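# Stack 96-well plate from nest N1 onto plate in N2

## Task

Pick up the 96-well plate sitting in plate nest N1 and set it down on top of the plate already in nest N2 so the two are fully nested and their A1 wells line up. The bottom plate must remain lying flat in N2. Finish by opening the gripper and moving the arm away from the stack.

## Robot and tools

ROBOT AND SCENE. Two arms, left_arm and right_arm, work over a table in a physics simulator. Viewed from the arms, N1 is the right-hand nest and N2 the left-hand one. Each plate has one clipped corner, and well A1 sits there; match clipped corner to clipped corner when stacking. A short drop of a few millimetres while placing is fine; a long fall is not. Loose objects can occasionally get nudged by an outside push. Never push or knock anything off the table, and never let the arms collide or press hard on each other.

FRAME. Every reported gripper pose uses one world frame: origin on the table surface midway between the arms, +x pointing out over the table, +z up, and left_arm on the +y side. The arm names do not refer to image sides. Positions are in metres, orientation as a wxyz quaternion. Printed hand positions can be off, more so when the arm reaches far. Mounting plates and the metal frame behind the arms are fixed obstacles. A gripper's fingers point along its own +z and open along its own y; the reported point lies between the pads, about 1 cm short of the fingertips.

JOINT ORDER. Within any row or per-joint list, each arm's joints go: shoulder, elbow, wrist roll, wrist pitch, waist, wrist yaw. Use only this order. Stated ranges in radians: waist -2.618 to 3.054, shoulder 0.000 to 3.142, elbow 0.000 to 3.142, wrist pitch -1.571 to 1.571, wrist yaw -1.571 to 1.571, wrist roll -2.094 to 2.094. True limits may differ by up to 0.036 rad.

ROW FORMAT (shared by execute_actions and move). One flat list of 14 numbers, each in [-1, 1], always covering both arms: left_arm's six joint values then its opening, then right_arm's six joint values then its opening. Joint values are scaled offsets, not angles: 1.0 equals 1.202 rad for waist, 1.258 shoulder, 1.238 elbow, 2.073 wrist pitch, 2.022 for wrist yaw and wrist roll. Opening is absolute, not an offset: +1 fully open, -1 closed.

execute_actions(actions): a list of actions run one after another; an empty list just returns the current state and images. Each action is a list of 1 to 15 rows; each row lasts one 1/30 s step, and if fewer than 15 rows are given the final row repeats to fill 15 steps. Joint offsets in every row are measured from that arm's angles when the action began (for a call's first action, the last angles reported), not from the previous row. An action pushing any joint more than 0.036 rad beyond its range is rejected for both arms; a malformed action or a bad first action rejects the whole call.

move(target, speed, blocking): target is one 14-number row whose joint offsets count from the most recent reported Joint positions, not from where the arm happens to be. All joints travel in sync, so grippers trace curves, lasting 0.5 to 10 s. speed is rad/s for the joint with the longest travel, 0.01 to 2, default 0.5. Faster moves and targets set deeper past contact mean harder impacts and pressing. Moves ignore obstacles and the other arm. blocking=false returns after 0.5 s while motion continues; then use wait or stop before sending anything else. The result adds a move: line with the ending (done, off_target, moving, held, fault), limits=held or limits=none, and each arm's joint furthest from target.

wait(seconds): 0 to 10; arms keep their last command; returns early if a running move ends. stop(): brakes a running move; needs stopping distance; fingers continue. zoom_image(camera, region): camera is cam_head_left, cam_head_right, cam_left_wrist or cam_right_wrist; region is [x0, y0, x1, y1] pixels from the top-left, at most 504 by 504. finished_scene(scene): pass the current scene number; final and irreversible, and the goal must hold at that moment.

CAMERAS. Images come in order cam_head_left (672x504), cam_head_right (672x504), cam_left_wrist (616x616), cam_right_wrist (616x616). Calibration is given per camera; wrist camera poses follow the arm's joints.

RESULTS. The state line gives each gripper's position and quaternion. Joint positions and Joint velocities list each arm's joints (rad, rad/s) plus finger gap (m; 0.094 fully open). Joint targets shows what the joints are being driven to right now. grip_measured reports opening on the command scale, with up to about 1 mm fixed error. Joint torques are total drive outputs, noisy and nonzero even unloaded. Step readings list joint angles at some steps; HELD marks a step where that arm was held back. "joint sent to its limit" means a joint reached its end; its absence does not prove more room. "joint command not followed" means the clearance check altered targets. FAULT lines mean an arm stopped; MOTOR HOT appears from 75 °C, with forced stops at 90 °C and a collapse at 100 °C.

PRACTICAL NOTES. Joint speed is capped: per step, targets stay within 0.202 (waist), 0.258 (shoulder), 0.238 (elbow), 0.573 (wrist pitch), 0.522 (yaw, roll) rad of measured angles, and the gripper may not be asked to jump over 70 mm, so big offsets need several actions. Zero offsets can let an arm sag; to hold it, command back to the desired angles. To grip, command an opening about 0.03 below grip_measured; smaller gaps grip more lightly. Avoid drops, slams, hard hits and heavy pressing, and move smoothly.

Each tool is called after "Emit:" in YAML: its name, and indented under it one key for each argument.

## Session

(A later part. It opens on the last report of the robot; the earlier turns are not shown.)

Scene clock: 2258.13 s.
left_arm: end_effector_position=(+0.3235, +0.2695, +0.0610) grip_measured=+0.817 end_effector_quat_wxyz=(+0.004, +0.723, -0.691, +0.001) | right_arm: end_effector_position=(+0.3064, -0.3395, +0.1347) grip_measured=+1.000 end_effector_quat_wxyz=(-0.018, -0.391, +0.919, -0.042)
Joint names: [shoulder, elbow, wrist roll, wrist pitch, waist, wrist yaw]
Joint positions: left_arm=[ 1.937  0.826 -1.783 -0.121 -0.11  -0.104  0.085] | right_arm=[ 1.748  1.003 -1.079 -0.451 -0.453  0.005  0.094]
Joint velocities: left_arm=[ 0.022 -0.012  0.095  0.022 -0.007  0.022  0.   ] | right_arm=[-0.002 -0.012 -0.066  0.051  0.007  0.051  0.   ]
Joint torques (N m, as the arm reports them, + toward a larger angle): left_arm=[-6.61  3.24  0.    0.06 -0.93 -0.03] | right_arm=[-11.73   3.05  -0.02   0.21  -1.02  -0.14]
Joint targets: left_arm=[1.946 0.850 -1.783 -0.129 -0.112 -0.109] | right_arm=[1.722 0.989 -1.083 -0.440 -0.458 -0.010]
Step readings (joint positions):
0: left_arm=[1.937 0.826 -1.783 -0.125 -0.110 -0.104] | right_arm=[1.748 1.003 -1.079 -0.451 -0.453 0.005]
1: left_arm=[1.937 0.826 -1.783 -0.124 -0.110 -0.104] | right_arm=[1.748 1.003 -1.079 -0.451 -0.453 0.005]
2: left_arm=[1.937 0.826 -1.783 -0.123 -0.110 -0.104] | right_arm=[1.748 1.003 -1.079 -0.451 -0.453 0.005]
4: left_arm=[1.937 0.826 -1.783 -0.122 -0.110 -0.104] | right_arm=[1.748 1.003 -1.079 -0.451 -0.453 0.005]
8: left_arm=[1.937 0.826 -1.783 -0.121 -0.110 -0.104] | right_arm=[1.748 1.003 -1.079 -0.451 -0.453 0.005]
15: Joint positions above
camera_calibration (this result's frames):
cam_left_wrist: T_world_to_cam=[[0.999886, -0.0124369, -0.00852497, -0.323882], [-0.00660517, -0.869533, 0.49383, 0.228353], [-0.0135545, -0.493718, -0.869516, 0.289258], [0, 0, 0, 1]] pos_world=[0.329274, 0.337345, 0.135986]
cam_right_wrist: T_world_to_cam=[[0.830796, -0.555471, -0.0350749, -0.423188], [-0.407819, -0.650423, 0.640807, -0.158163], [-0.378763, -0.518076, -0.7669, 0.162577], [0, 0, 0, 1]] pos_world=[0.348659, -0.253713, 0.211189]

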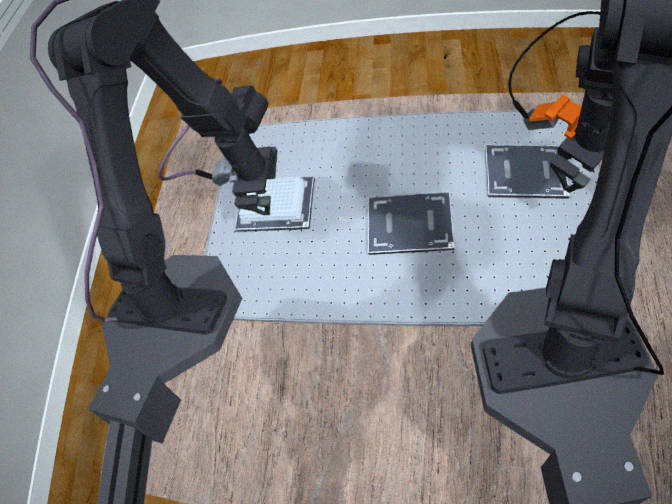

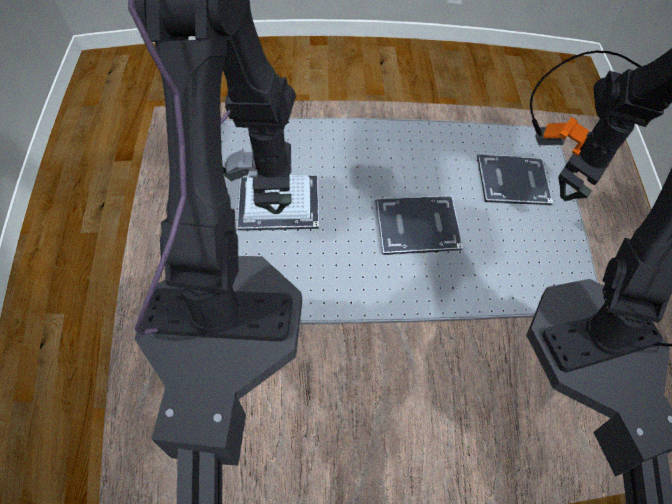

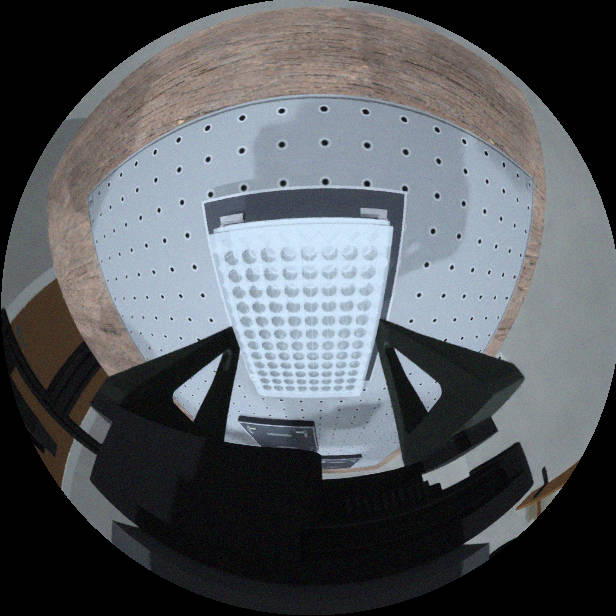

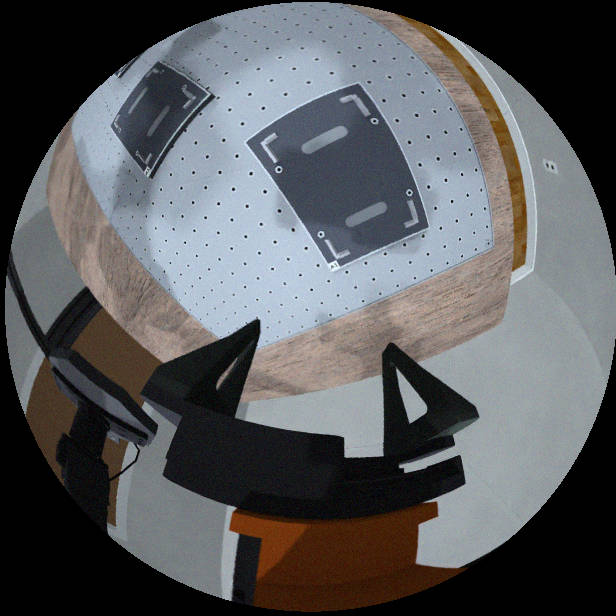

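Emit:
execute_actions:
  actions:
    - [[0.0064,0.0194,0.0,-0.004,-0.0017,-0.0025,0.765,-0.0207,-0.0113,-0.002,0.0053,-0.004,-0.007,1]]

Emit:
zoom_image:
  camera: "cam_left_wrist"
  region: [200, 210, 240, 240]

Emit:
zoom_image:
  camera: "cam_left_wrist"
  region: [360, 200, 400, 230]

Scene clock: 2262.17 s.
left_arm: end_effector_position=(+0.3235, +0.2695, +0.0610) grip_measured=+0.768 end_effector_quat_wxyz=(+0.004, +0.723, -0.691, +0.001) | right_arm: end_effector_position=(+0.3064, -0.3395, +0.1347) grip_measured=+1.000 end_effector_quat_wxyz=(-0.018, -0.391, +0.919, -0.042)
Joint names: [shoulder, elbow, wrist roll, wrist pitch, waist, wrist yaw]
Joint positions: left_arm=[ 1.937  0.826 -1.783 -0.121 -0.11  -0.104  0.083] | right_arm=[ 1.748  1.003 -1.079 -0.451 -0.453  0.005  0.094]
Joint velocities: left_arm=[-0.002 -0.012 -0.007  0.051 -0.002 -0.051 -0.001] | right_arm=[ 0.022  0.012 -0.051 -0.022 -0.027  0.007  0.   ]
Joint torques (N m, as the arm reports them, + toward a larger angle): left_arm=[-6.62  3.24  0.    0.06 -0.92 -0.03] | right_arm=[-11.73   3.05  -0.04   0.22  -1.01  -0.14]
Joint targets: left_arm=[1.946 0.850 -1.783 -0.129 -0.112 -0.109] | right_arm=[1.722 0.989 -1.083 -0.440 -0.458 -0.010]
Step readings (joint positions):
0: left_arm=[1.937 0.826 -1.783 -0.121 -0.110 -0.104] | right_arm=[1.748 1.003 -1.079 -0.451 -0.453 0.005]
1: left_arm=[1.937 0.826 -1.783 -0.121 -0.110 -0.104] | right_arm=[1.748 1.003 -1.079 -0.451 -0.453 0.005]
2: left_arm=[1.937 0.826 -1.783 -0.121 -0.110 -0.104] | right_arm=[1.748 1.003 -1.079 -0.451 -0.453 0.005]
4: left_arm=[1.937 0.826 -1.783 -0.121 -0.110 -0.104] | right_arm=[1.748 1.003 -1.079 -0.451 -0.453 0.005]
8: left_arm=[1.937 0.826 -1.783 -0.121 -0.110 -0.104] | right_arm=[1.748 1.003 -1.079 -0.451 -0.453 0.005]
15: Joint positions above
camera_calibration (this result's frames):
cam_left_wrist: T_world_to_cam=[[0.999886, -0.0124369, -0.00852497, -0.323882], [-0.00660517, -0.869533, 0.49383, 0.228353], [-0.0135545, -0.493718, -0.869516, 0.289258], [0, 0, 0, 1]] pos_world=[0.329274, 0.337345, 0.135986]
cam_right_wrist: T_world_to_cam=[[0.830796, -0.555471, -0.0350749, -0.423188], [-0.407819, -0.650423, 0.640807, -0.158163], [-0.378763, -0.518076, -0.7669, 0.162577], [0, 0, 0, 1]] pos_world=[0.348659, -0.253713, 0.211189]

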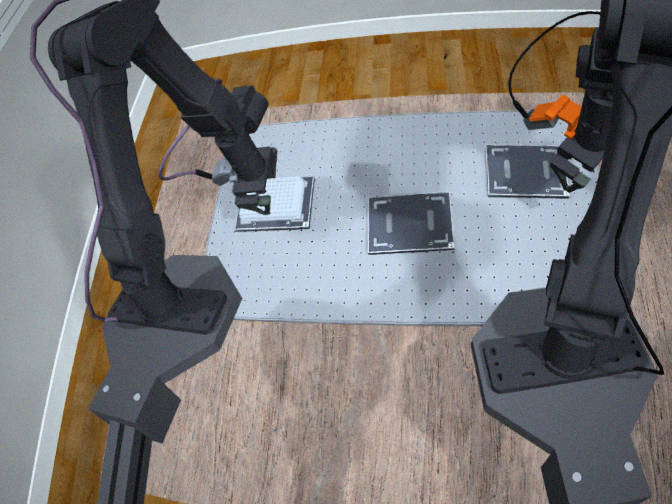

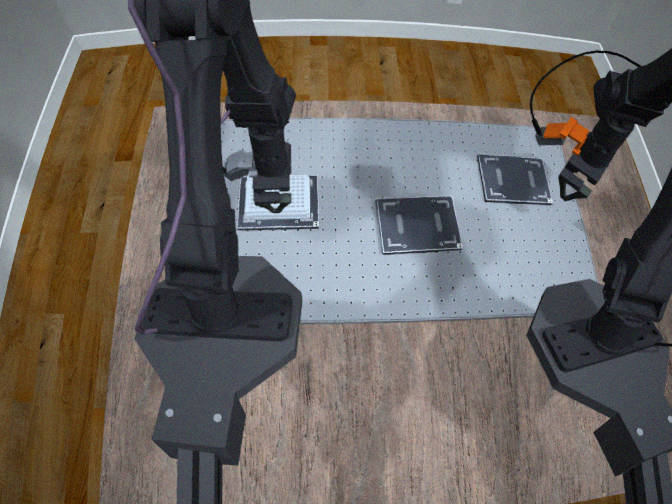

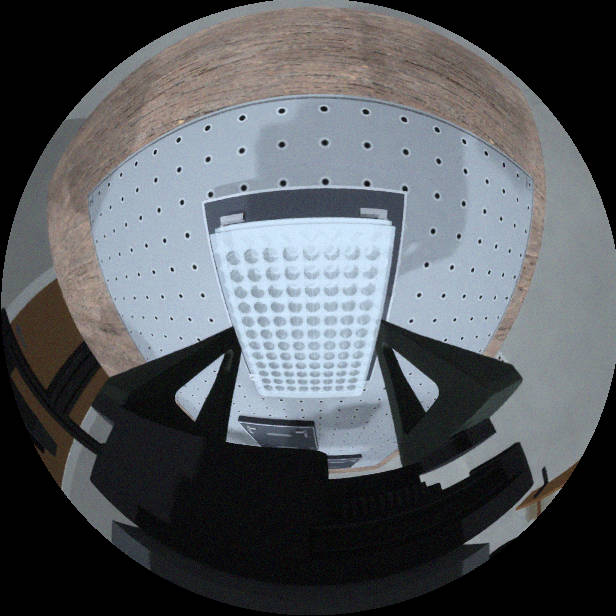

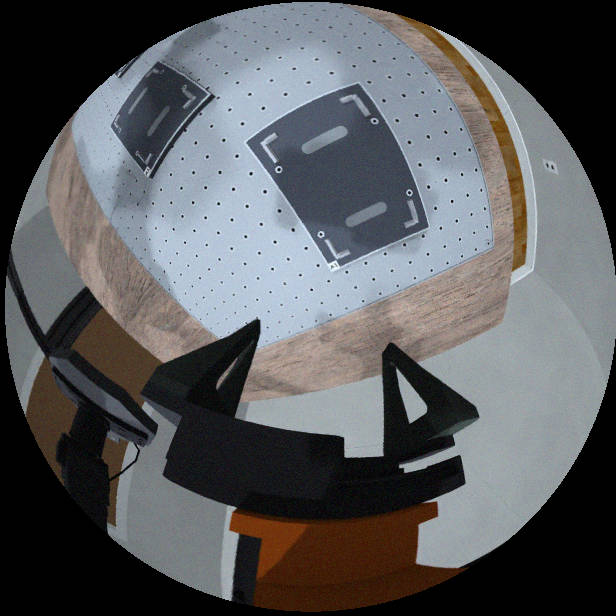

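Region (200, 210, 240, 240) of cam_left_wrist's 616x616 image, scaled by 12.600, with more detail than that image has; it fills the top 378 rows of this view, and the rest is white.

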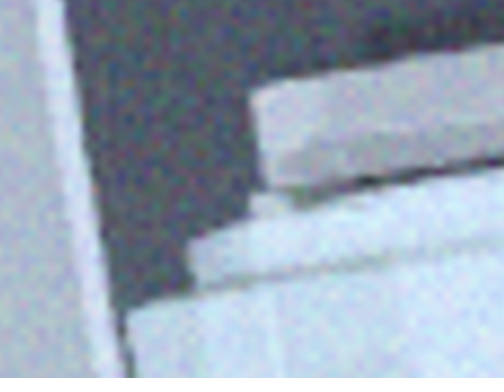

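Region (360, 200, 400, 230) of cam_left_wrist's 616x616 image, scaled by 12.600, with more detail than that image has; it fills the top 378 rows of this view, and the rest is white.

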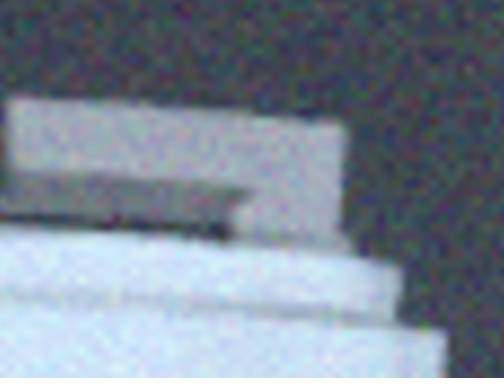

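Emit:
execute_actions:
  actions:
    - [[0.0064,0.0194,0.0,-0.0095,-0.0017,-0.0025,0.765,-0.0207,-0.0113,-0.002,0.0053,-0.004,-0.007,1],[0.0064,0.0194,0.0,-0.0095,-0.0017,-0.0025,0.765,-0.0207,-0.0113,-0.002,0.0053,-0.004,-0.007,1],[0.0064,0.0194,0.0,-0.0095,-0.0017,-0.0025,0.765,-0.0207,-0.0113,-0.002,0.0053,-0.004,-0.007,1],[0.0064,0.0194,0.0,-0.0095,-0.0017,-0.0025,0.765,-0.0207,-0.0113,-0.002,0.0053,-0.004,-0.007,1],[0.0064,0.0194,0.0,-0.004,-0.0017,-0.0025,0.765,-0.0207,-0.0113,-0.002,0.0053,-0.004,-0.007,1]]

Emit:
zoom_image:
  camera: "cam_left_wrist"
  region: [200, 210, 240, 240]

Emit:
zoom_image:
  camera: "cam_left_wrist"
  region: [360, 200, 400, 230]

Scene clock: 2289.27 s.
left_arm: end_effector_position=(+0.3233, +0.2696, +0.0610) grip_measured=+0.768 end_effector_quat_wxyz=(+0.004, +0.723, -0.691, +0.001) | right_arm: end_effector_position=(+0.3065, -0.3394, +0.1347) grip_measured=+1.000 end_effector_quat_wxyz=(-0.017, -0.391, +0.919, -0.042)
Joint names: [shoulder, elbow, wrist roll, wrist pitch, waist, wrist yaw]
Joint positions: left_arm=[ 1.937  0.826 -1.783 -0.122 -0.11  -0.104  0.083] | right_arm=[ 1.748  1.003 -1.079 -0.451 -0.453  0.004  0.094]
Joint velocities: left_arm=[-0.007 -0.007  0.022 -0.051 -0.002  0.007 -0.001] | right_arm=[-0.012  0.002  0.037 -0.095 -0.007  0.081  0.   ]
Joint torques (N m, as the arm reports them, + toward a larger angle): left_arm=[-6.62  3.23  0.    0.07 -0.93 -0.03] | right_arm=[-11.73   3.07  -0.03   0.22  -1.05  -0.14]
Joint targets: left_arm=[1.946 0.850 -1.783 -0.129 -0.112 -0.109] | right_arm=[1.722 0.989 -1.083 -0.440 -0.458 -0.010]
Step readings (joint positions):
0: left_arm=[1.937 0.826 -1.783 -0.121 -0.110 -0.104] | right_arm=[1.748 1.003 -1.079 -0.451 -0.453 0.005]
1: left_arm=[1.937 0.826 -1.783 -0.121 -0.110 -0.104] | right_arm=[1.748 1.003 -1.079 -0.451 -0.453 0.005]
2: left_arm=[1.937 0.826 -1.783 -0.121 -0.110 -0.104] | right_arm=[1.748 1.003 -1.079 -0.451 -0.453 0.005]
4: left_arm=[1.937 0.826 -1.783 -0.122 -0.110 -0.104] | right_arm=[1.748 1.003 -1.079 -0.451 -0.453 0.005]
8: left_arm=[1.937 0.826 -1.783 -0.122 -0.110 -0.104] | right_arm=[1.748 1.003 -1.079 -0.451 -0.453 0.004]
15: Joint positions above
camera_calibration (this result's frames):
cam_left_wrist: T_world_to_cam=[[0.999879, -0.0125209, -0.00927426, -0.323625], [-0.00630993, -0.869594, 0.493727, 0.228306], [-0.0142467, -0.493608, -0.869568, 0.289469], [0, 0, 0, 1]] pos_world=[0.32915, 0.337366, 0.135991]
cam_right_wrist: T_world_to_cam=[[0.830805, -0.55545, -0.0351937, -0.423146], [-0.407879, -0.650662, 0.640526, -0.158134], [-0.37868, -0.517798, -0.767129, 0.162713], [0, 0, 0, 1]] pos_world=[0.348669, -0.253676, 0.211219]

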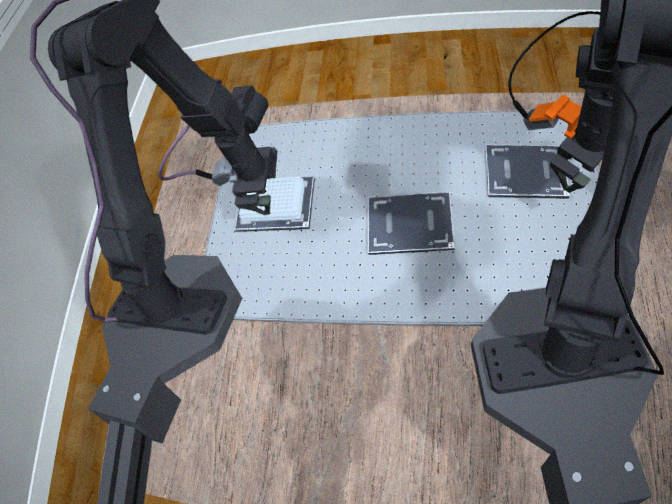

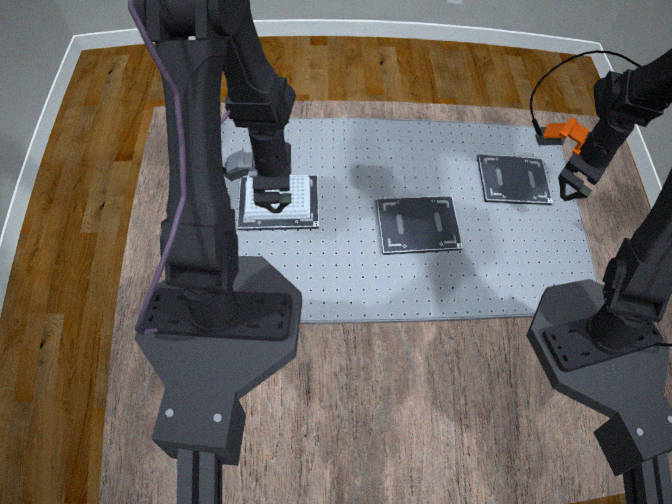

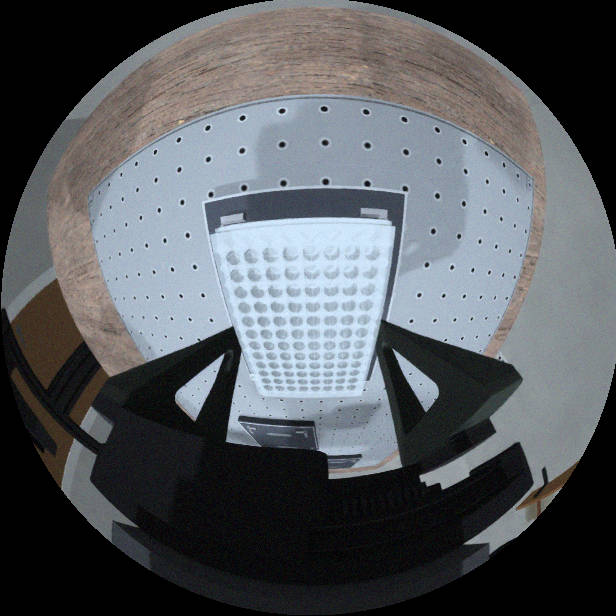

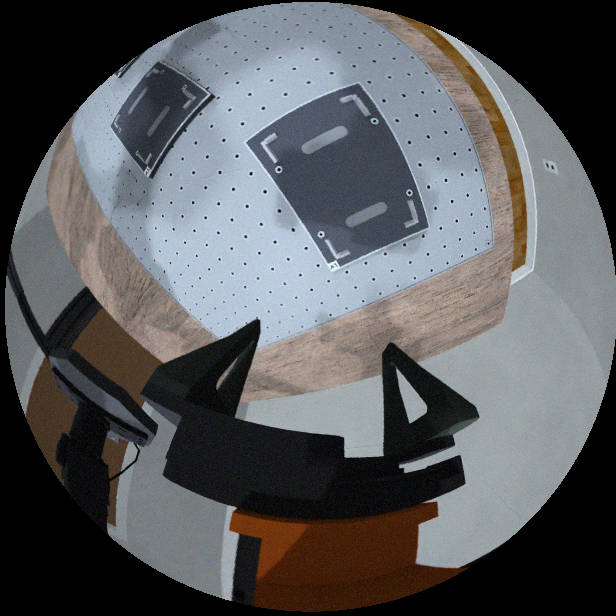

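Region (200, 210, 240, 240) of cam_left_wrist's 616x616 image, scaled by 12.600, with more detail than that image has; it fills the top 378 rows of this view, and the rest is white.

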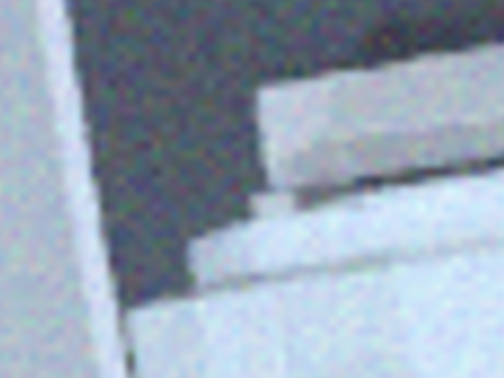

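Region (360, 200, 400, 230) of cam_left_wrist's 616x616 image, scaled by 12.600, with more detail than that image has; it fills the top 378 rows of this view, and the rest is white.

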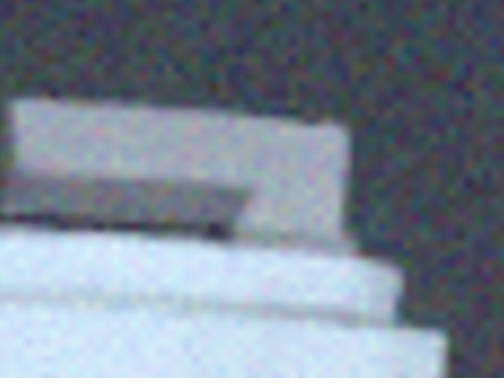

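Emit:
execute_actions:
  actions:
    - [[0.0064,0.0194,0.0,-0.009,-0.0017,-0.0025,0.765,-0.0207,-0.0113,-0.002,0.0053,-0.004,-0.007,1],[0.0064,0.0194,0.0,-0.009,-0.0017,-0.0025,0.765,-0.0207,-0.0113,-0.002,0.0053,-0.004,-0.007,1],[0.0064,0.0194,0.0,-0.009,-0.0017,-0.0025,0.765,-0.0207,-0.0113,-0.002,0.0053,-0.004,-0.007,1],[0.0064,0.0194,0.0,-0.009,-0.0017,-0.0025,0.765,-0.0207,-0.0113,-0.002,0.0053,-0.004,-0.007,1],[0.0064,0.0194,0.0,-0.0035,-0.0017,-0.0025,0.765,-0.0207,-0.0113,-0.002,0.0053,-0.004,-0.007,1]]

Emit:
zoom_image:
  camera: "cam_left_wrist"
  region: [200, 210, 240, 240]

Emit:
zoom_image:
  camera: "cam_left_wrist"
  region: [360, 200, 400, 230]

Scene clock: 2295.77 s.
left_arm: end_effector_position=(+0.3233, +0.2696, +0.0610) grip_measured=+0.768 end_effector_quat_wxyz=(+0.004, +0.723, -0.691, +0.001) | right_arm: end_effector_position=(+0.3065, -0.3394, +0.1347) grip_measured=+1.000 end_effector_quat_wxyz=(-0.017, -0.391, +0.919, -0.042)
Joint names: [shoulder, elbow, wrist roll, wrist pitch, waist, wrist yaw]
Joint positions: left_arm=[ 1.937  0.826 -1.783 -0.122 -0.11  -0.104  0.083] | right_arm=[ 1.748  1.003 -1.079 -0.451 -0.453  0.004  0.094]
Joint velocities: left_arm=[-0.012  0.012 -0.037  0.066  0.007 -0.022  0.   ] | right_arm=[ 0.002 -0.002 -0.022  0.066 -0.002  0.022  0.   ]
Joint torques (N m, as the arm reports them, + toward a larger angle): left_arm=[-6.61  3.23  0.    0.07 -0.92 -0.03] | right_arm=[-11.72   3.03  -0.04   0.22  -1.01  -0.14]
Joint targets: left_arm=[1.946 0.850 -1.783 -0.129 -0.112 -0.109] | right_arm=[1.722 0.989 -1.083 -0.440 -0.458 -0.010]
Step readings (joint positions):
0: left_arm=[1.937 0.826 -1.783 -0.122 -0.110 -0.104] | right_arm=[1.748 1.003 -1.079 -0.451 -0.453 0.004]
1: left_arm=[1.937 0.826 -1.783 -0.122 -0.110 -0.104] | right_arm=[1.748 1.003 -1.079 -0.451 -0.453 0.004]
2: left_arm=[1.937 0.826 -1.783 -0.122 -0.110 -0.104] | right_arm=[1.748 1.003 -1.079 -0.451 -0.453 0.004]
4: left_arm=[1.937 0.826 -1.783 -0.122 -0.110 -0.104] | right_arm=[1.748 1.003 -1.079 -0.451 -0.453 0.004]
8: left_arm=[1.937 0.826 -1.783 -0.122 -0.110 -0.104] | right_arm=[1.748 1.003 -1.079 -0.451 -0.453 0.004]
15: Joint positions above
camera_calibration (this result's frames):
cam_left_wrist: T_world_to_cam=[[0.999879, -0.0125209, -0.00927426, -0.323625], [-0.00630993, -0.869594, 0.493727, 0.228306], [-0.0142467, -0.493608, -0.869568, 0.289469], [0, 0, 0, 1]] pos_world=[0.32915, 0.337366, 0.135991]
cam_right_wrist: T_world_to_cam=[[0.830805, -0.55545, -0.0351937, -0.423146], [-0.407879, -0.650662, 0.640526, -0.158134], [-0.37868, -0.517798, -0.767129, 0.162713], [0, 0, 0, 1]] pos_world=[0.348669, -0.253676, 0.211219]

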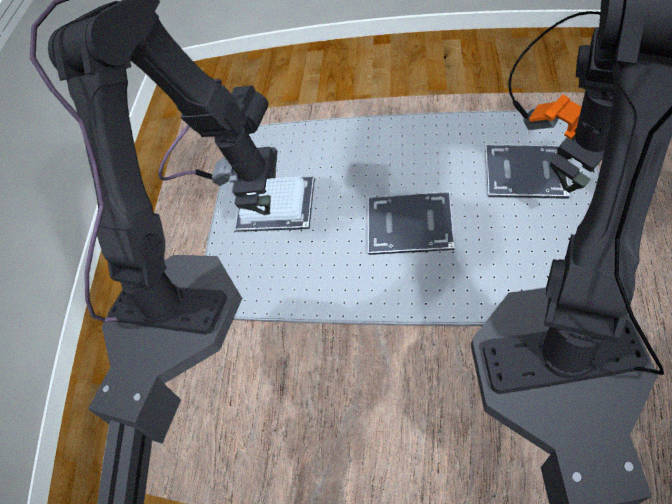

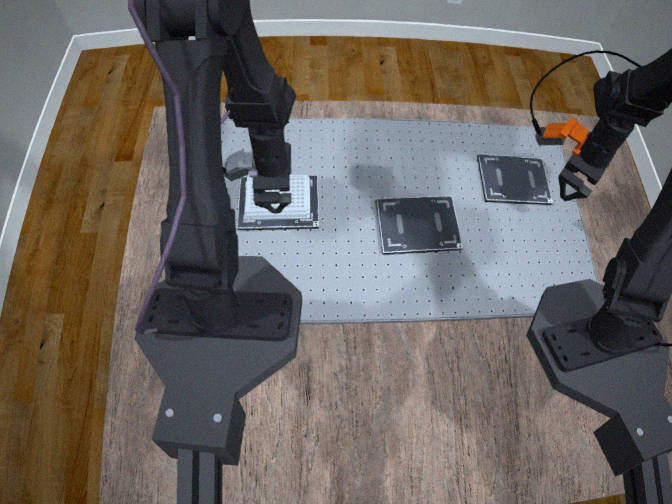

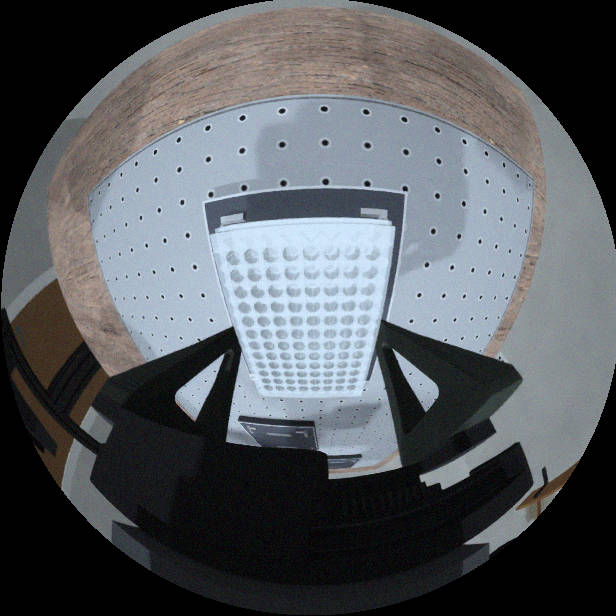

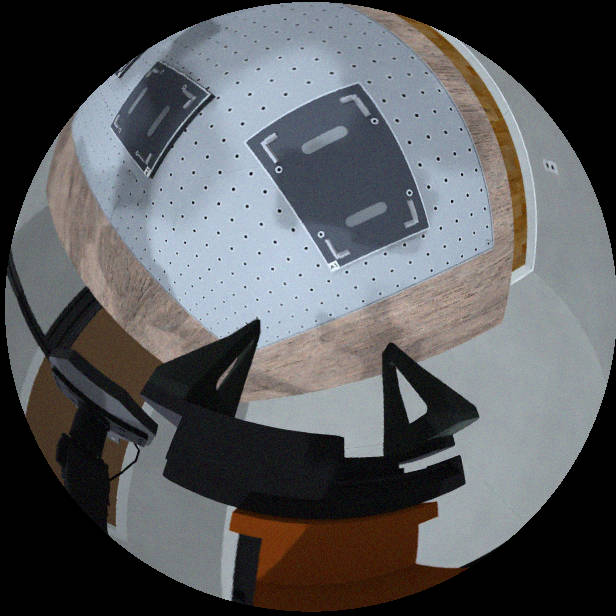

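Region (200, 210, 240, 240) of cam_left_wrist's 616x616 image, scaled by 12.600, with more detail than that image has; it fills the top 378 rows of this view, and the rest is white.

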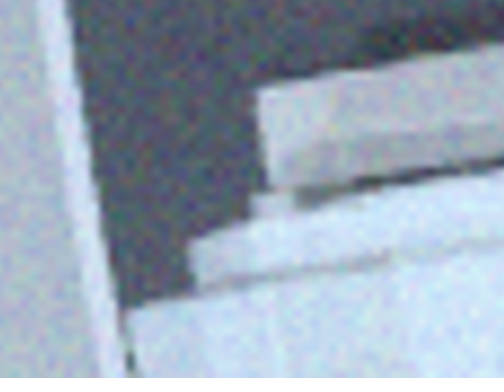

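Region (360, 200, 400, 230) of cam_left_wrist's 616x616 image, scaled by 12.600, with more detail than that image has; it fills the top 378 rows of this view, and the rest is white.

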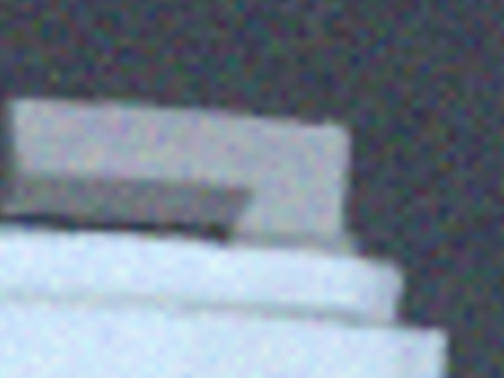

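Emit:
execute_actions:
  actions:
    - [[0.0064,0.0194,0.0,-0.0098,-0.0017,-0.0025,0.765,-0.0207,-0.0113,-0.002,0.0053,-0.004,-0.007,1],[0.0064,0.0194,0.0,-0.0098,-0.0017,-0.0025,0.765,-0.0207,-0.0113,-0.002,0.0053,-0.004,-0.007,1],[0.0064,0.0194,0.0,-0.0098,-0.0017,-0.0025,0.765,-0.0207,-0.0113,-0.002,0.0053,-0.004,-0.007,1],[0.0064,0.0194,0.0,-0.0098,-0.0017,-0.0025,0.765,-0.0207,-0.0113,-0.002,0.0053,-0.004,-0.007,1],[0.0064,0.0194,0.0,-0.0098,-0.0017,-0.0025,0.765,-0.0207,-0.0113,-0.002,0.0053,-0.004,-0.007,1],[0.0064,0.0194,0.0,-0.0037,-0.0017,-0.0025,0.765,-0.0207,-0.0113,-0.002,0.0053,-0.004,-0.007,1]]

Scene clock: 2300.67 s.
left_arm: end_effector_position=(+0.3231, +0.2696, +0.0610) grip_measured=+0.768 end_effector_quat_wxyz=(+0.004, +0.723, -0.691, +0.001) | right_arm: end_effector_position=(+0.3065, -0.3394, +0.1347) grip_measured=+1.000 end_effector_quat_wxyz=(-0.017, -0.391, +0.919, -0.042)
Joint names: [shoulder, elbow, wrist roll, wrist pitch, waist, wrist yaw]
Joint positions: left_arm=[ 1.937  0.826 -1.783 -0.122 -0.11  -0.104  0.083] | right_arm=[ 1.748  1.003 -1.079 -0.451 -0.453  0.004  0.094]
Joint velocities: left_arm=[ 0.012 -0.007 -0.007  0.037 -0.007 -0.066  0.001] | right_arm=[ 0.002 -0.012 -0.022 -0.081 -0.007  0.022  0.   ]
Joint torques (N m, as the arm reports them, + toward a larger angle): left_arm=[-6.61  3.23  0.    0.07 -0.93 -0.03] | right_arm=[-11.76   3.04  -0.02   0.22  -1.03  -0.14]
Joint targets: left_arm=[1.946 0.850 -1.783 -0.129 -0.112 -0.109] | right_arm=[1.722 0.989 -1.083 -0.440 -0.458 -0.010]
Step readings (joint positions):
0: left_arm=[1.937 0.826 -1.783 -0.122 -0.110 -0.104] | right_arm=[1.748 1.003 -1.079 -0.451 -0.453 0.004]
1: left_arm=[1.937 0.826 -1.783 -0.122 -0.110 -0.104] | right_arm=[1.748 1.003 -1.079 -0.451 -0.453 0.004]
2: left_arm=[1.937 0.826 -1.783 -0.122 -0.110 -0.104] | right_arm=[1.748 1.003 -1.079 -0.451 -0.453 0.004]
4: left_arm=[1.937 0.826 -1.783 -0.122 -0.110 -0.104] | right_arm=[1.748 1.003 -1.079 -0.451 -0.453 0.004]
8: left_arm=[1.937 0.826 -1.783 -0.122 -0.110 -0.104] | right_arm=[1.748 1.003 -1.079 -0.451 -0.453 0.004]
15: Joint positions above
camera_calibration (this result's frames):
cam_left_wrist: T_world_to_cam=[[0.99987, -0.0126048, -0.0100235, -0.323367], [-0.00601477, -0.869655, 0.493623, 0.228259], [-0.014939, -0.493498, -0.869619, 0.28968], [0, 0, 0, 1]] pos_world=[0.329025, 0.337388, 0.135995]
cam_right_wrist: T_world_to_cam=[[0.830805, -0.55545, -0.0351937, -0.423146], [-0.407879, -0.650662, 0.640526, -0.158134], [-0.37868, -0.517798, -0.767129, 0.162713], [0, 0, 0, 1]] pos_world=[0.348669, -0.253676, 0.211219]

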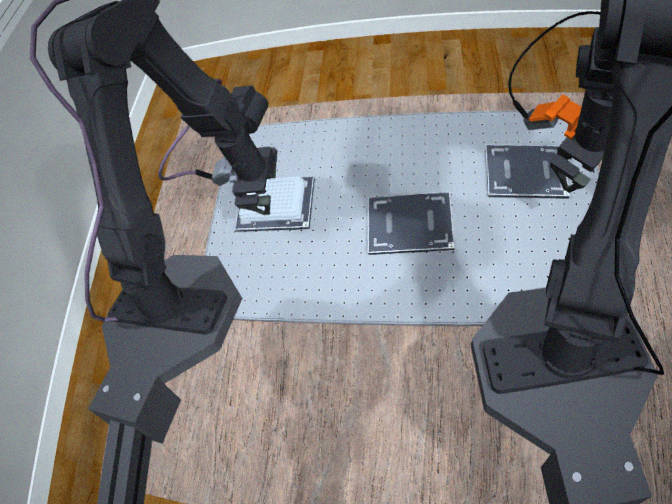

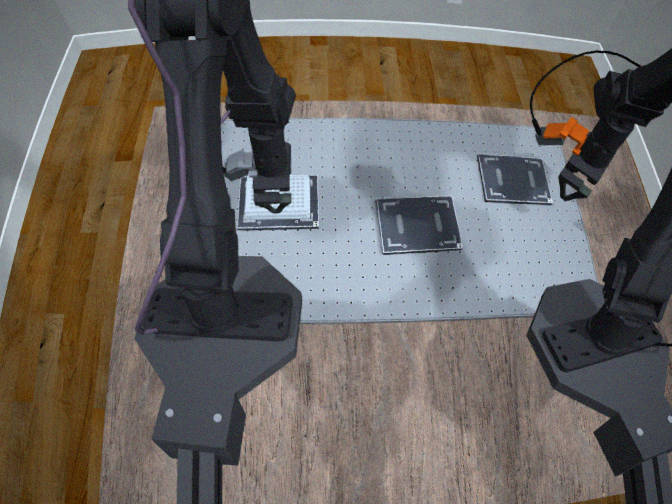

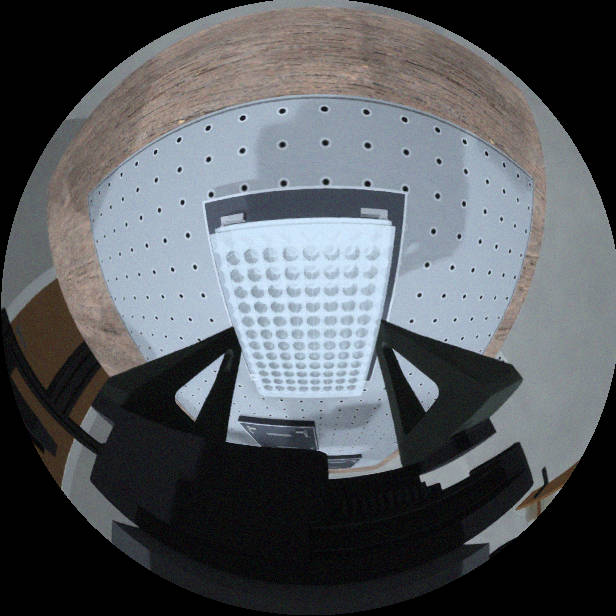

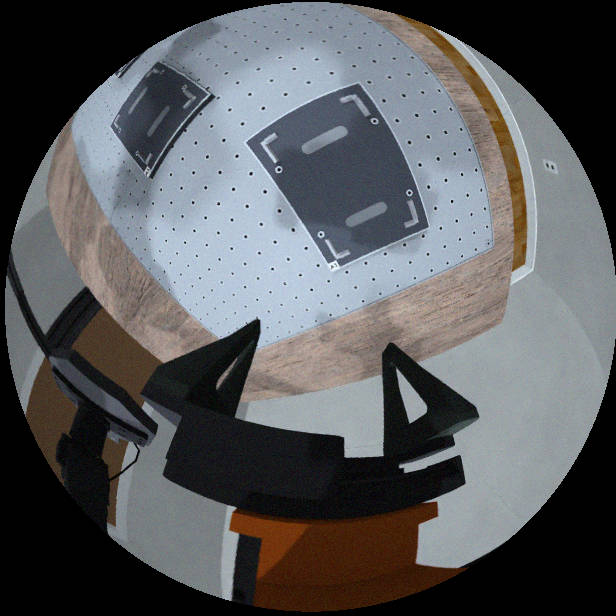

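Emit:
zoom_image:
  camera: "cam_left_wrist"
  region: [200, 210, 240, 240]

Emit:
zoom_image:
  camera: "cam_left_wrist"
  region: [360, 200, 400, 230]

Region (200, 210, 240, 240) of cam_left_wrist's 616x616 image, scaled by 12.600, with more detail than that image has; it fills the top 378 rows of this view, and the rest is white.

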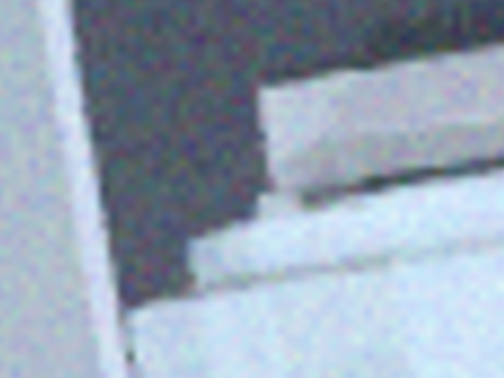

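Region (360, 200, 400, 230) of cam_left_wrist's 616x616 image, scaled by 12.600, with more detail than that image has; it fills the top 378 rows of this view, and the rest is white.

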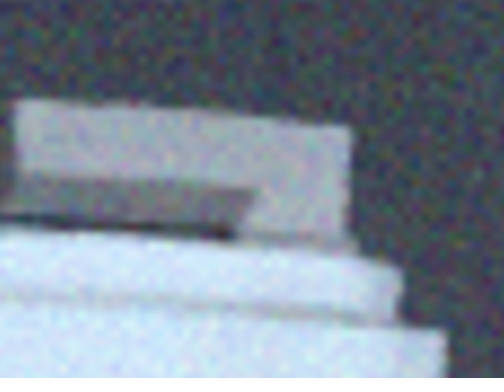

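Emit:
execute_actions:
  actions:
    - [[0.0064,0.0194,0.0,-0.0037,-0.0017,-0.0025,0.75,-0.0207,-0.0113,-0.002,0.0053,-0.004,-0.007,1]]
    - [[0.0064,0.0194,0.0,-0.0037,0.0067,-0.0025,0.75,-0.0207,-0.0113,-0.002,0.0053,-0.004,-0.007,1],[0.0064,0.0194,0.0,-0.0037,0.0067,-0.0025,0.75,-0.0207,-0.0113,-0.002,0.0053,-0.004,-0.007,1],[0.0064,0.0194,0.0,-0.0037,0.0067,-0.0025,0.75,-0.0207,-0.0113,-0.002,0.0053,-0.004,-0.007,1],[0.0064,0.0194,0.0,-0.0037,-0.0017,-0.0025,0.75,-0.0207,-0.0113,-0.002,0.0053,-0.004,-0.007,1]]

Scene clock: 2315.17 s.
left_arm: end_effector_position=(+0.3231, +0.2696, +0.0610) grip_measured=+0.756 end_effector_quat_wxyz=(+0.004, +0.723, -0.691, +0.001) | right_arm: end_effector_position=(+0.3065, -0.3394, +0.1347) grip_measured=+1.000 end_effector_quat_wxyz=(-0.017, -0.391, +0.919, -0.042)
Joint names: [shoulder, elbow, wrist roll, wrist pitch, waist, wrist yaw]
Joint positions: left_arm=[ 1.937  0.826 -1.783 -0.122 -0.11  -0.104  0.082] | right_arm=[ 1.748  1.003 -1.079 -0.451 -0.453  0.004  0.094]
Joint velocities: left_arm=[ 0.007 -0.017 -0.051  0.022 -0.007 -0.066  0.   ] | right_arm=[-0.007  0.002  0.007  0.007 -0.002 -0.022  0.   ]
Joint torques (N m, as the arm reports them, + toward a larger angle): left_arm=[-6.62  3.24  0.    0.06 -0.92 -0.03] | right_arm=[-11.71   3.05  -0.02   0.22  -1.03  -0.14]
Joint targets: left_arm=[1.946 0.850 -1.783 -0.130 -0.112 -0.109] | right_arm=[1.722 0.989 -1.083 -0.440 -0.458 -0.010]
Step readings (joint positions; steps 1 to 15: 1st action; 16 to 30: 2nd action):
0: left_arm=[1.937 0.826 -1.783 -0.122 -0.110 -0.104] | right_arm=[1.748 1.003 -1.079 -0.451 -0.453 0.004]
1: left_arm=[1.937 0.826 -1.783 -0.122 -0.110 -0.104] | right_arm=[1.748 1.003 -1.079 -0.451 -0.453 0.004]
2: left_arm=[1.937 0.826 -1.783 -0.122 -0.110 -0.104] | right_arm=[1.748 1.003 -1.079 -0.451 -0.453 0.004]
4: left_arm=[1.937 0.826 -1.783 -0.122 -0.110 -0.104] | right_arm=[1.748 1.003 -1.079 -0.451 -0.453 0.004]
8: left_arm=[1.937 0.826 -1.783 -0.122 -0.110 -0.104] | right_arm=[1.748 1.003 -1.079 -0.451 -0.453 0.004]
15: left_arm=[1.937 0.826 -1.783 -0.122 -0.110 -0.104] | right_arm=[1.748 1.003 -1.079 -0.451 -0.453 0.004]
16: left_arm=[1.937 0.826 -1.783 -0.122 -0.110 -0.104] | right_arm=[1.748 1.003 -1.079 -0.451 -0.453 0.004]
17: left_arm=[1.937 0.826 -1.783 -0.122 -0.110 -0.104] | right_arm=[1.748 1.003 -1.079 -0.451 -0.453 0.004]
19: left_arm=[1.937 0.826 -1.783 -0.122 -0.110 -0.104] | right_arm=[1.748 1.003 -1.079 -0.451 -0.453 0.004]
23: left_arm=[1.937 0.826 -1.783 -0.122 -0.110 -0.104] | right_arm=[1.748 1.003 -1.079 -0.451 -0.453 0.004]
30: Joint positions above
camera_calibration (this result's frames):
cam_left_wrist: T_world_to_cam=[[0.99987, -0.0126048, -0.0100235, -0.323367], [-0.00601477, -0.869655, 0.493623, 0.228259], [-0.014939, -0.493498, -0.869619, 0.28968], [0, 0, 0, 1]] pos_world=[0.329025, 0.337388, 0.135995]
cam_right_wrist: T_world_to_cam=[[0.830805, -0.55545, -0.0351937, -0.423146], [-0.407879, -0.650662, 0.640526, -0.158134], [-0.37868, -0.517798, -0.767129, 0.162713], [0, 0, 0, 1]] pos_world=[0.348669, -0.253676, 0.211219]

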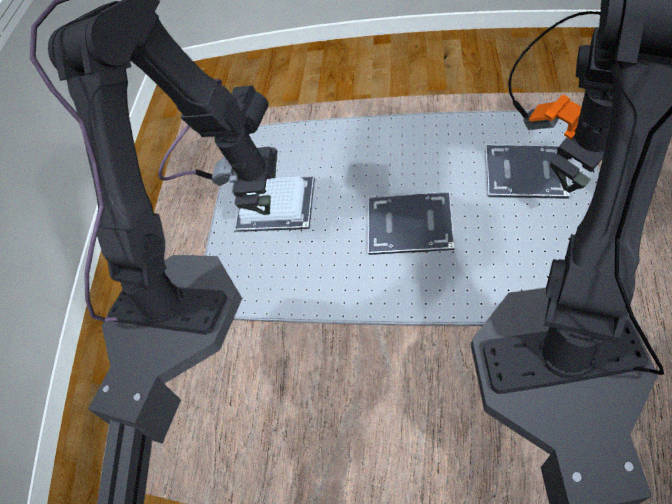

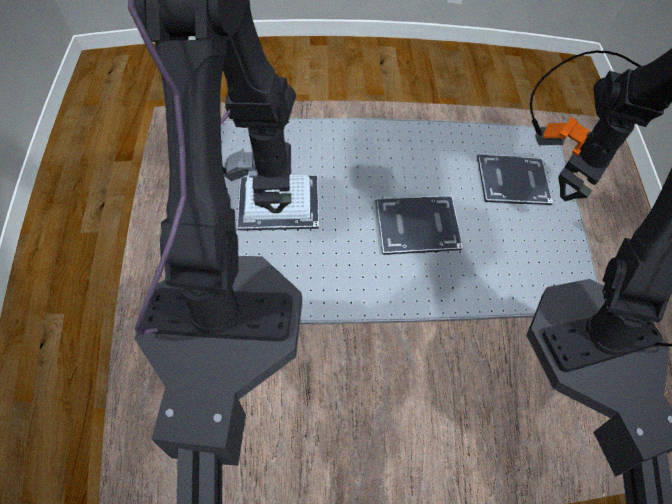

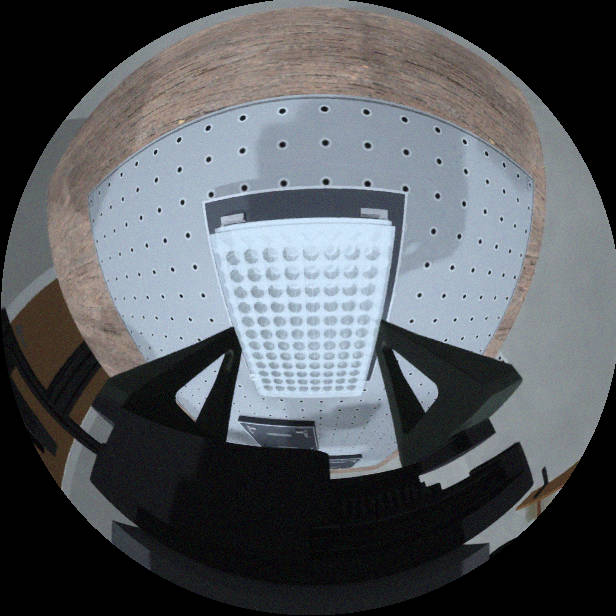

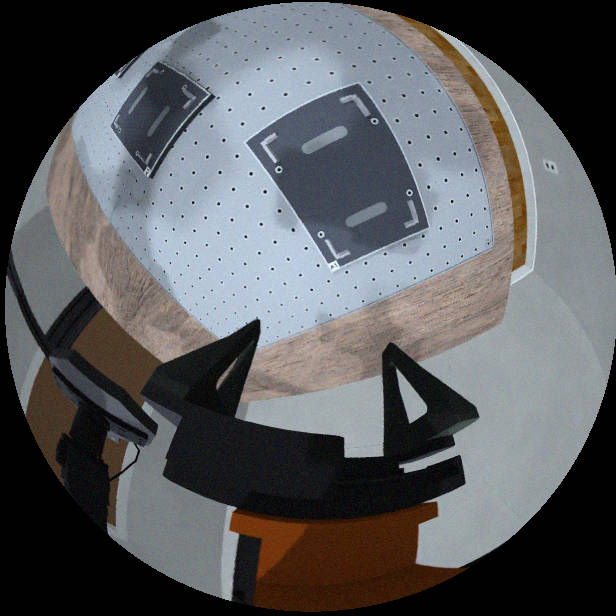

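Emit:
execute_actions:
  actions:
    - [[0.0064,0.0194,0.0,-0.0037,0.009,-0.0025,0.74,-0.0207,-0.0113,-0.002,0.0053,-0.004,-0.007,1],[0.0064,0.0194,0.0,-0.0037,0.009,-0.0025,0.74,-0.0207,-0.0113,-0.002,0.0053,-0.004,-0.007,1],[0.0064,0.0194,0.0,-0.0037,0.009,-0.0025,0.74,-0.0207,-0.0113,-0.002,0.0053,-0.004,-0.007,1],[0.0064,0.0194,0.0,-0.0037,-0.0017,-0.0025,0.74,-0.0207,-0.0113,-0.002,0.0053,-0.004,-0.007,1]]

Scene clock: 2319.30 s.
left_arm: end_effector_position=(+0.3231, +0.2696, +0.0610) grip_measured=+0.748 end_effector_quat_wxyz=(+0.004, +0.723, -0.691, +0.001) | right_arm: end_effector_position=(+0.3065, -0.3394, +0.1347) grip_measured=+1.000 end_effector_quat_wxyz=(-0.017, -0.391, +0.919, -0.042)
Joint names: [shoulder, elbow, wrist roll, wrist pitch, waist, wrist yaw]
Joint positions: left_arm=[ 1.937  0.826 -1.783 -0.122 -0.11  -0.104  0.082] | right_arm=[ 1.748  1.003 -1.079 -0.451 -0.453  0.004  0.094]
Joint velocities: left_arm=[-0.002 -0.002 -0.022 -0.022 -0.022 -0.051 -0.   ] | right_arm=[-0.002 -0.007  0.11  -0.066  0.007 -0.022  0.   ]
Joint torques (N m, as the arm reports them, + toward a larger angle): left_arm=[-6.61  3.23  0.    0.07 -0.93 -0.03] | right_arm=[-11.76   3.06  -0.03   0.21  -1.03  -0.14]
Joint targets: left_arm=[1.946 0.850 -1.783 -0.130 -0.112 -0.109] | right_arm=[1.722 0.989 -1.083 -0.440 -0.458 -0.010]
Step readings (joint positions):
0: left_arm=[1.937 0.826 -1.783 -0.122 -0.110 -0.104] | right_arm=[1.748 1.003 -1.079 -0.451 -0.453 0.004]
1: left_arm=[1.937 0.826 -1.783 -0.122 -0.110 -0.104] | right_arm=[1.748 1.003 -1.079 -0.451 -0.453 0.004]
2: left_arm=[1.937 0.826 -1.783 -0.122 -0.110 -0.104] | right_arm=[1.748 1.003 -1.079 -0.451 -0.453 0.004]
4: left_arm=[1.937 0.826 -1.783 -0.122 -0.110 -0.104] | right_arm=[1.748 1.003 -1.079 -0.451 -0.453 0.004]
8: left_arm=[1.937 0.826 -1.783 -0.122 -0.110 -0.104] | right_arm=[1.748 1.003 -1.079 -0.451 -0.453 0.004]
15: Joint positions above
camera_calibration (this result's frames):
cam_left_wrist: T_world_to_cam=[[0.99987, -0.0126048, -0.0100235, -0.323367], [-0.00601477, -0.869655, 0.493623, 0.228259], [-0.014939, -0.493498, -0.869619, 0.28968], [0, 0, 0, 1]] pos_world=[0.329025, 0.337388, 0.135995]
cam_right_wrist: T_world_to_cam=[[0.830805, -0.55545, -0.0351937, -0.423146], [-0.407879, -0.650662, 0.640526, -0.158134], [-0.37868, -0.517798, -0.767129, 0.162713], [0, 0, 0, 1]] pos_world=[0.348669, -0.253676, 0.211219]

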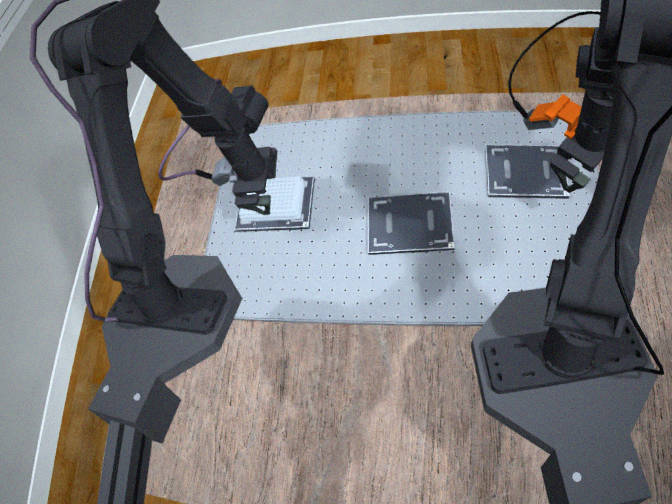

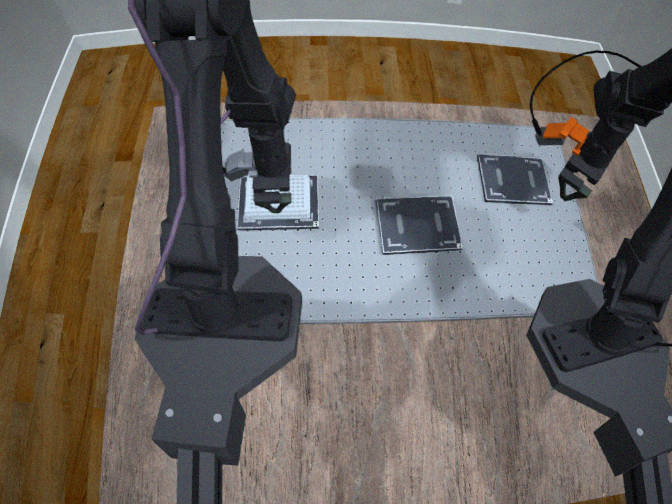

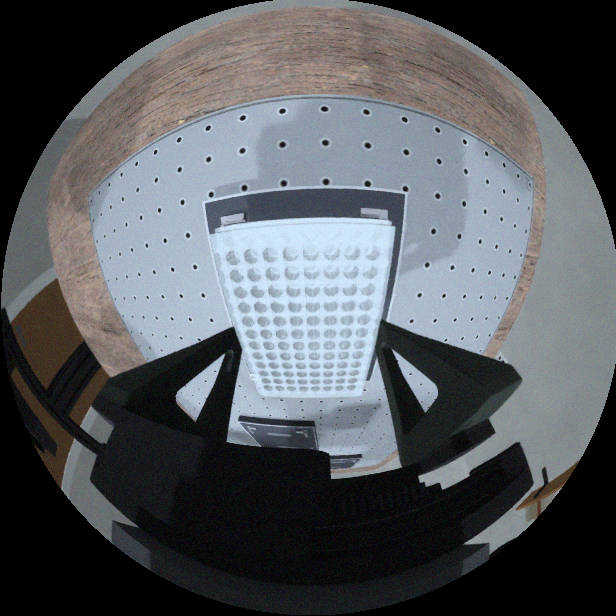

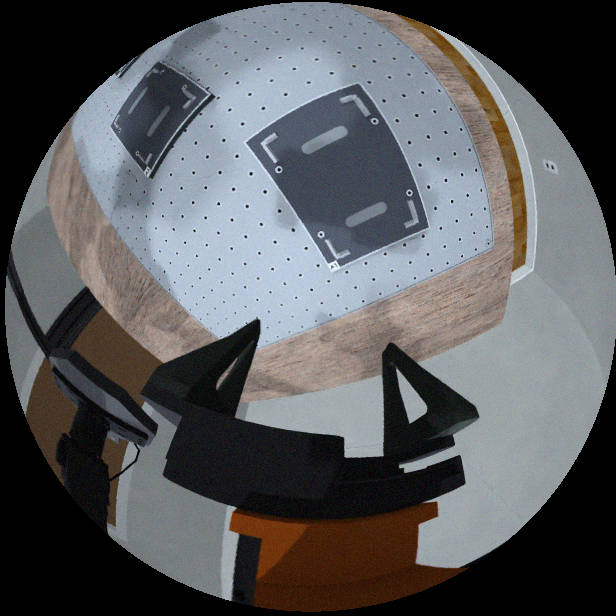

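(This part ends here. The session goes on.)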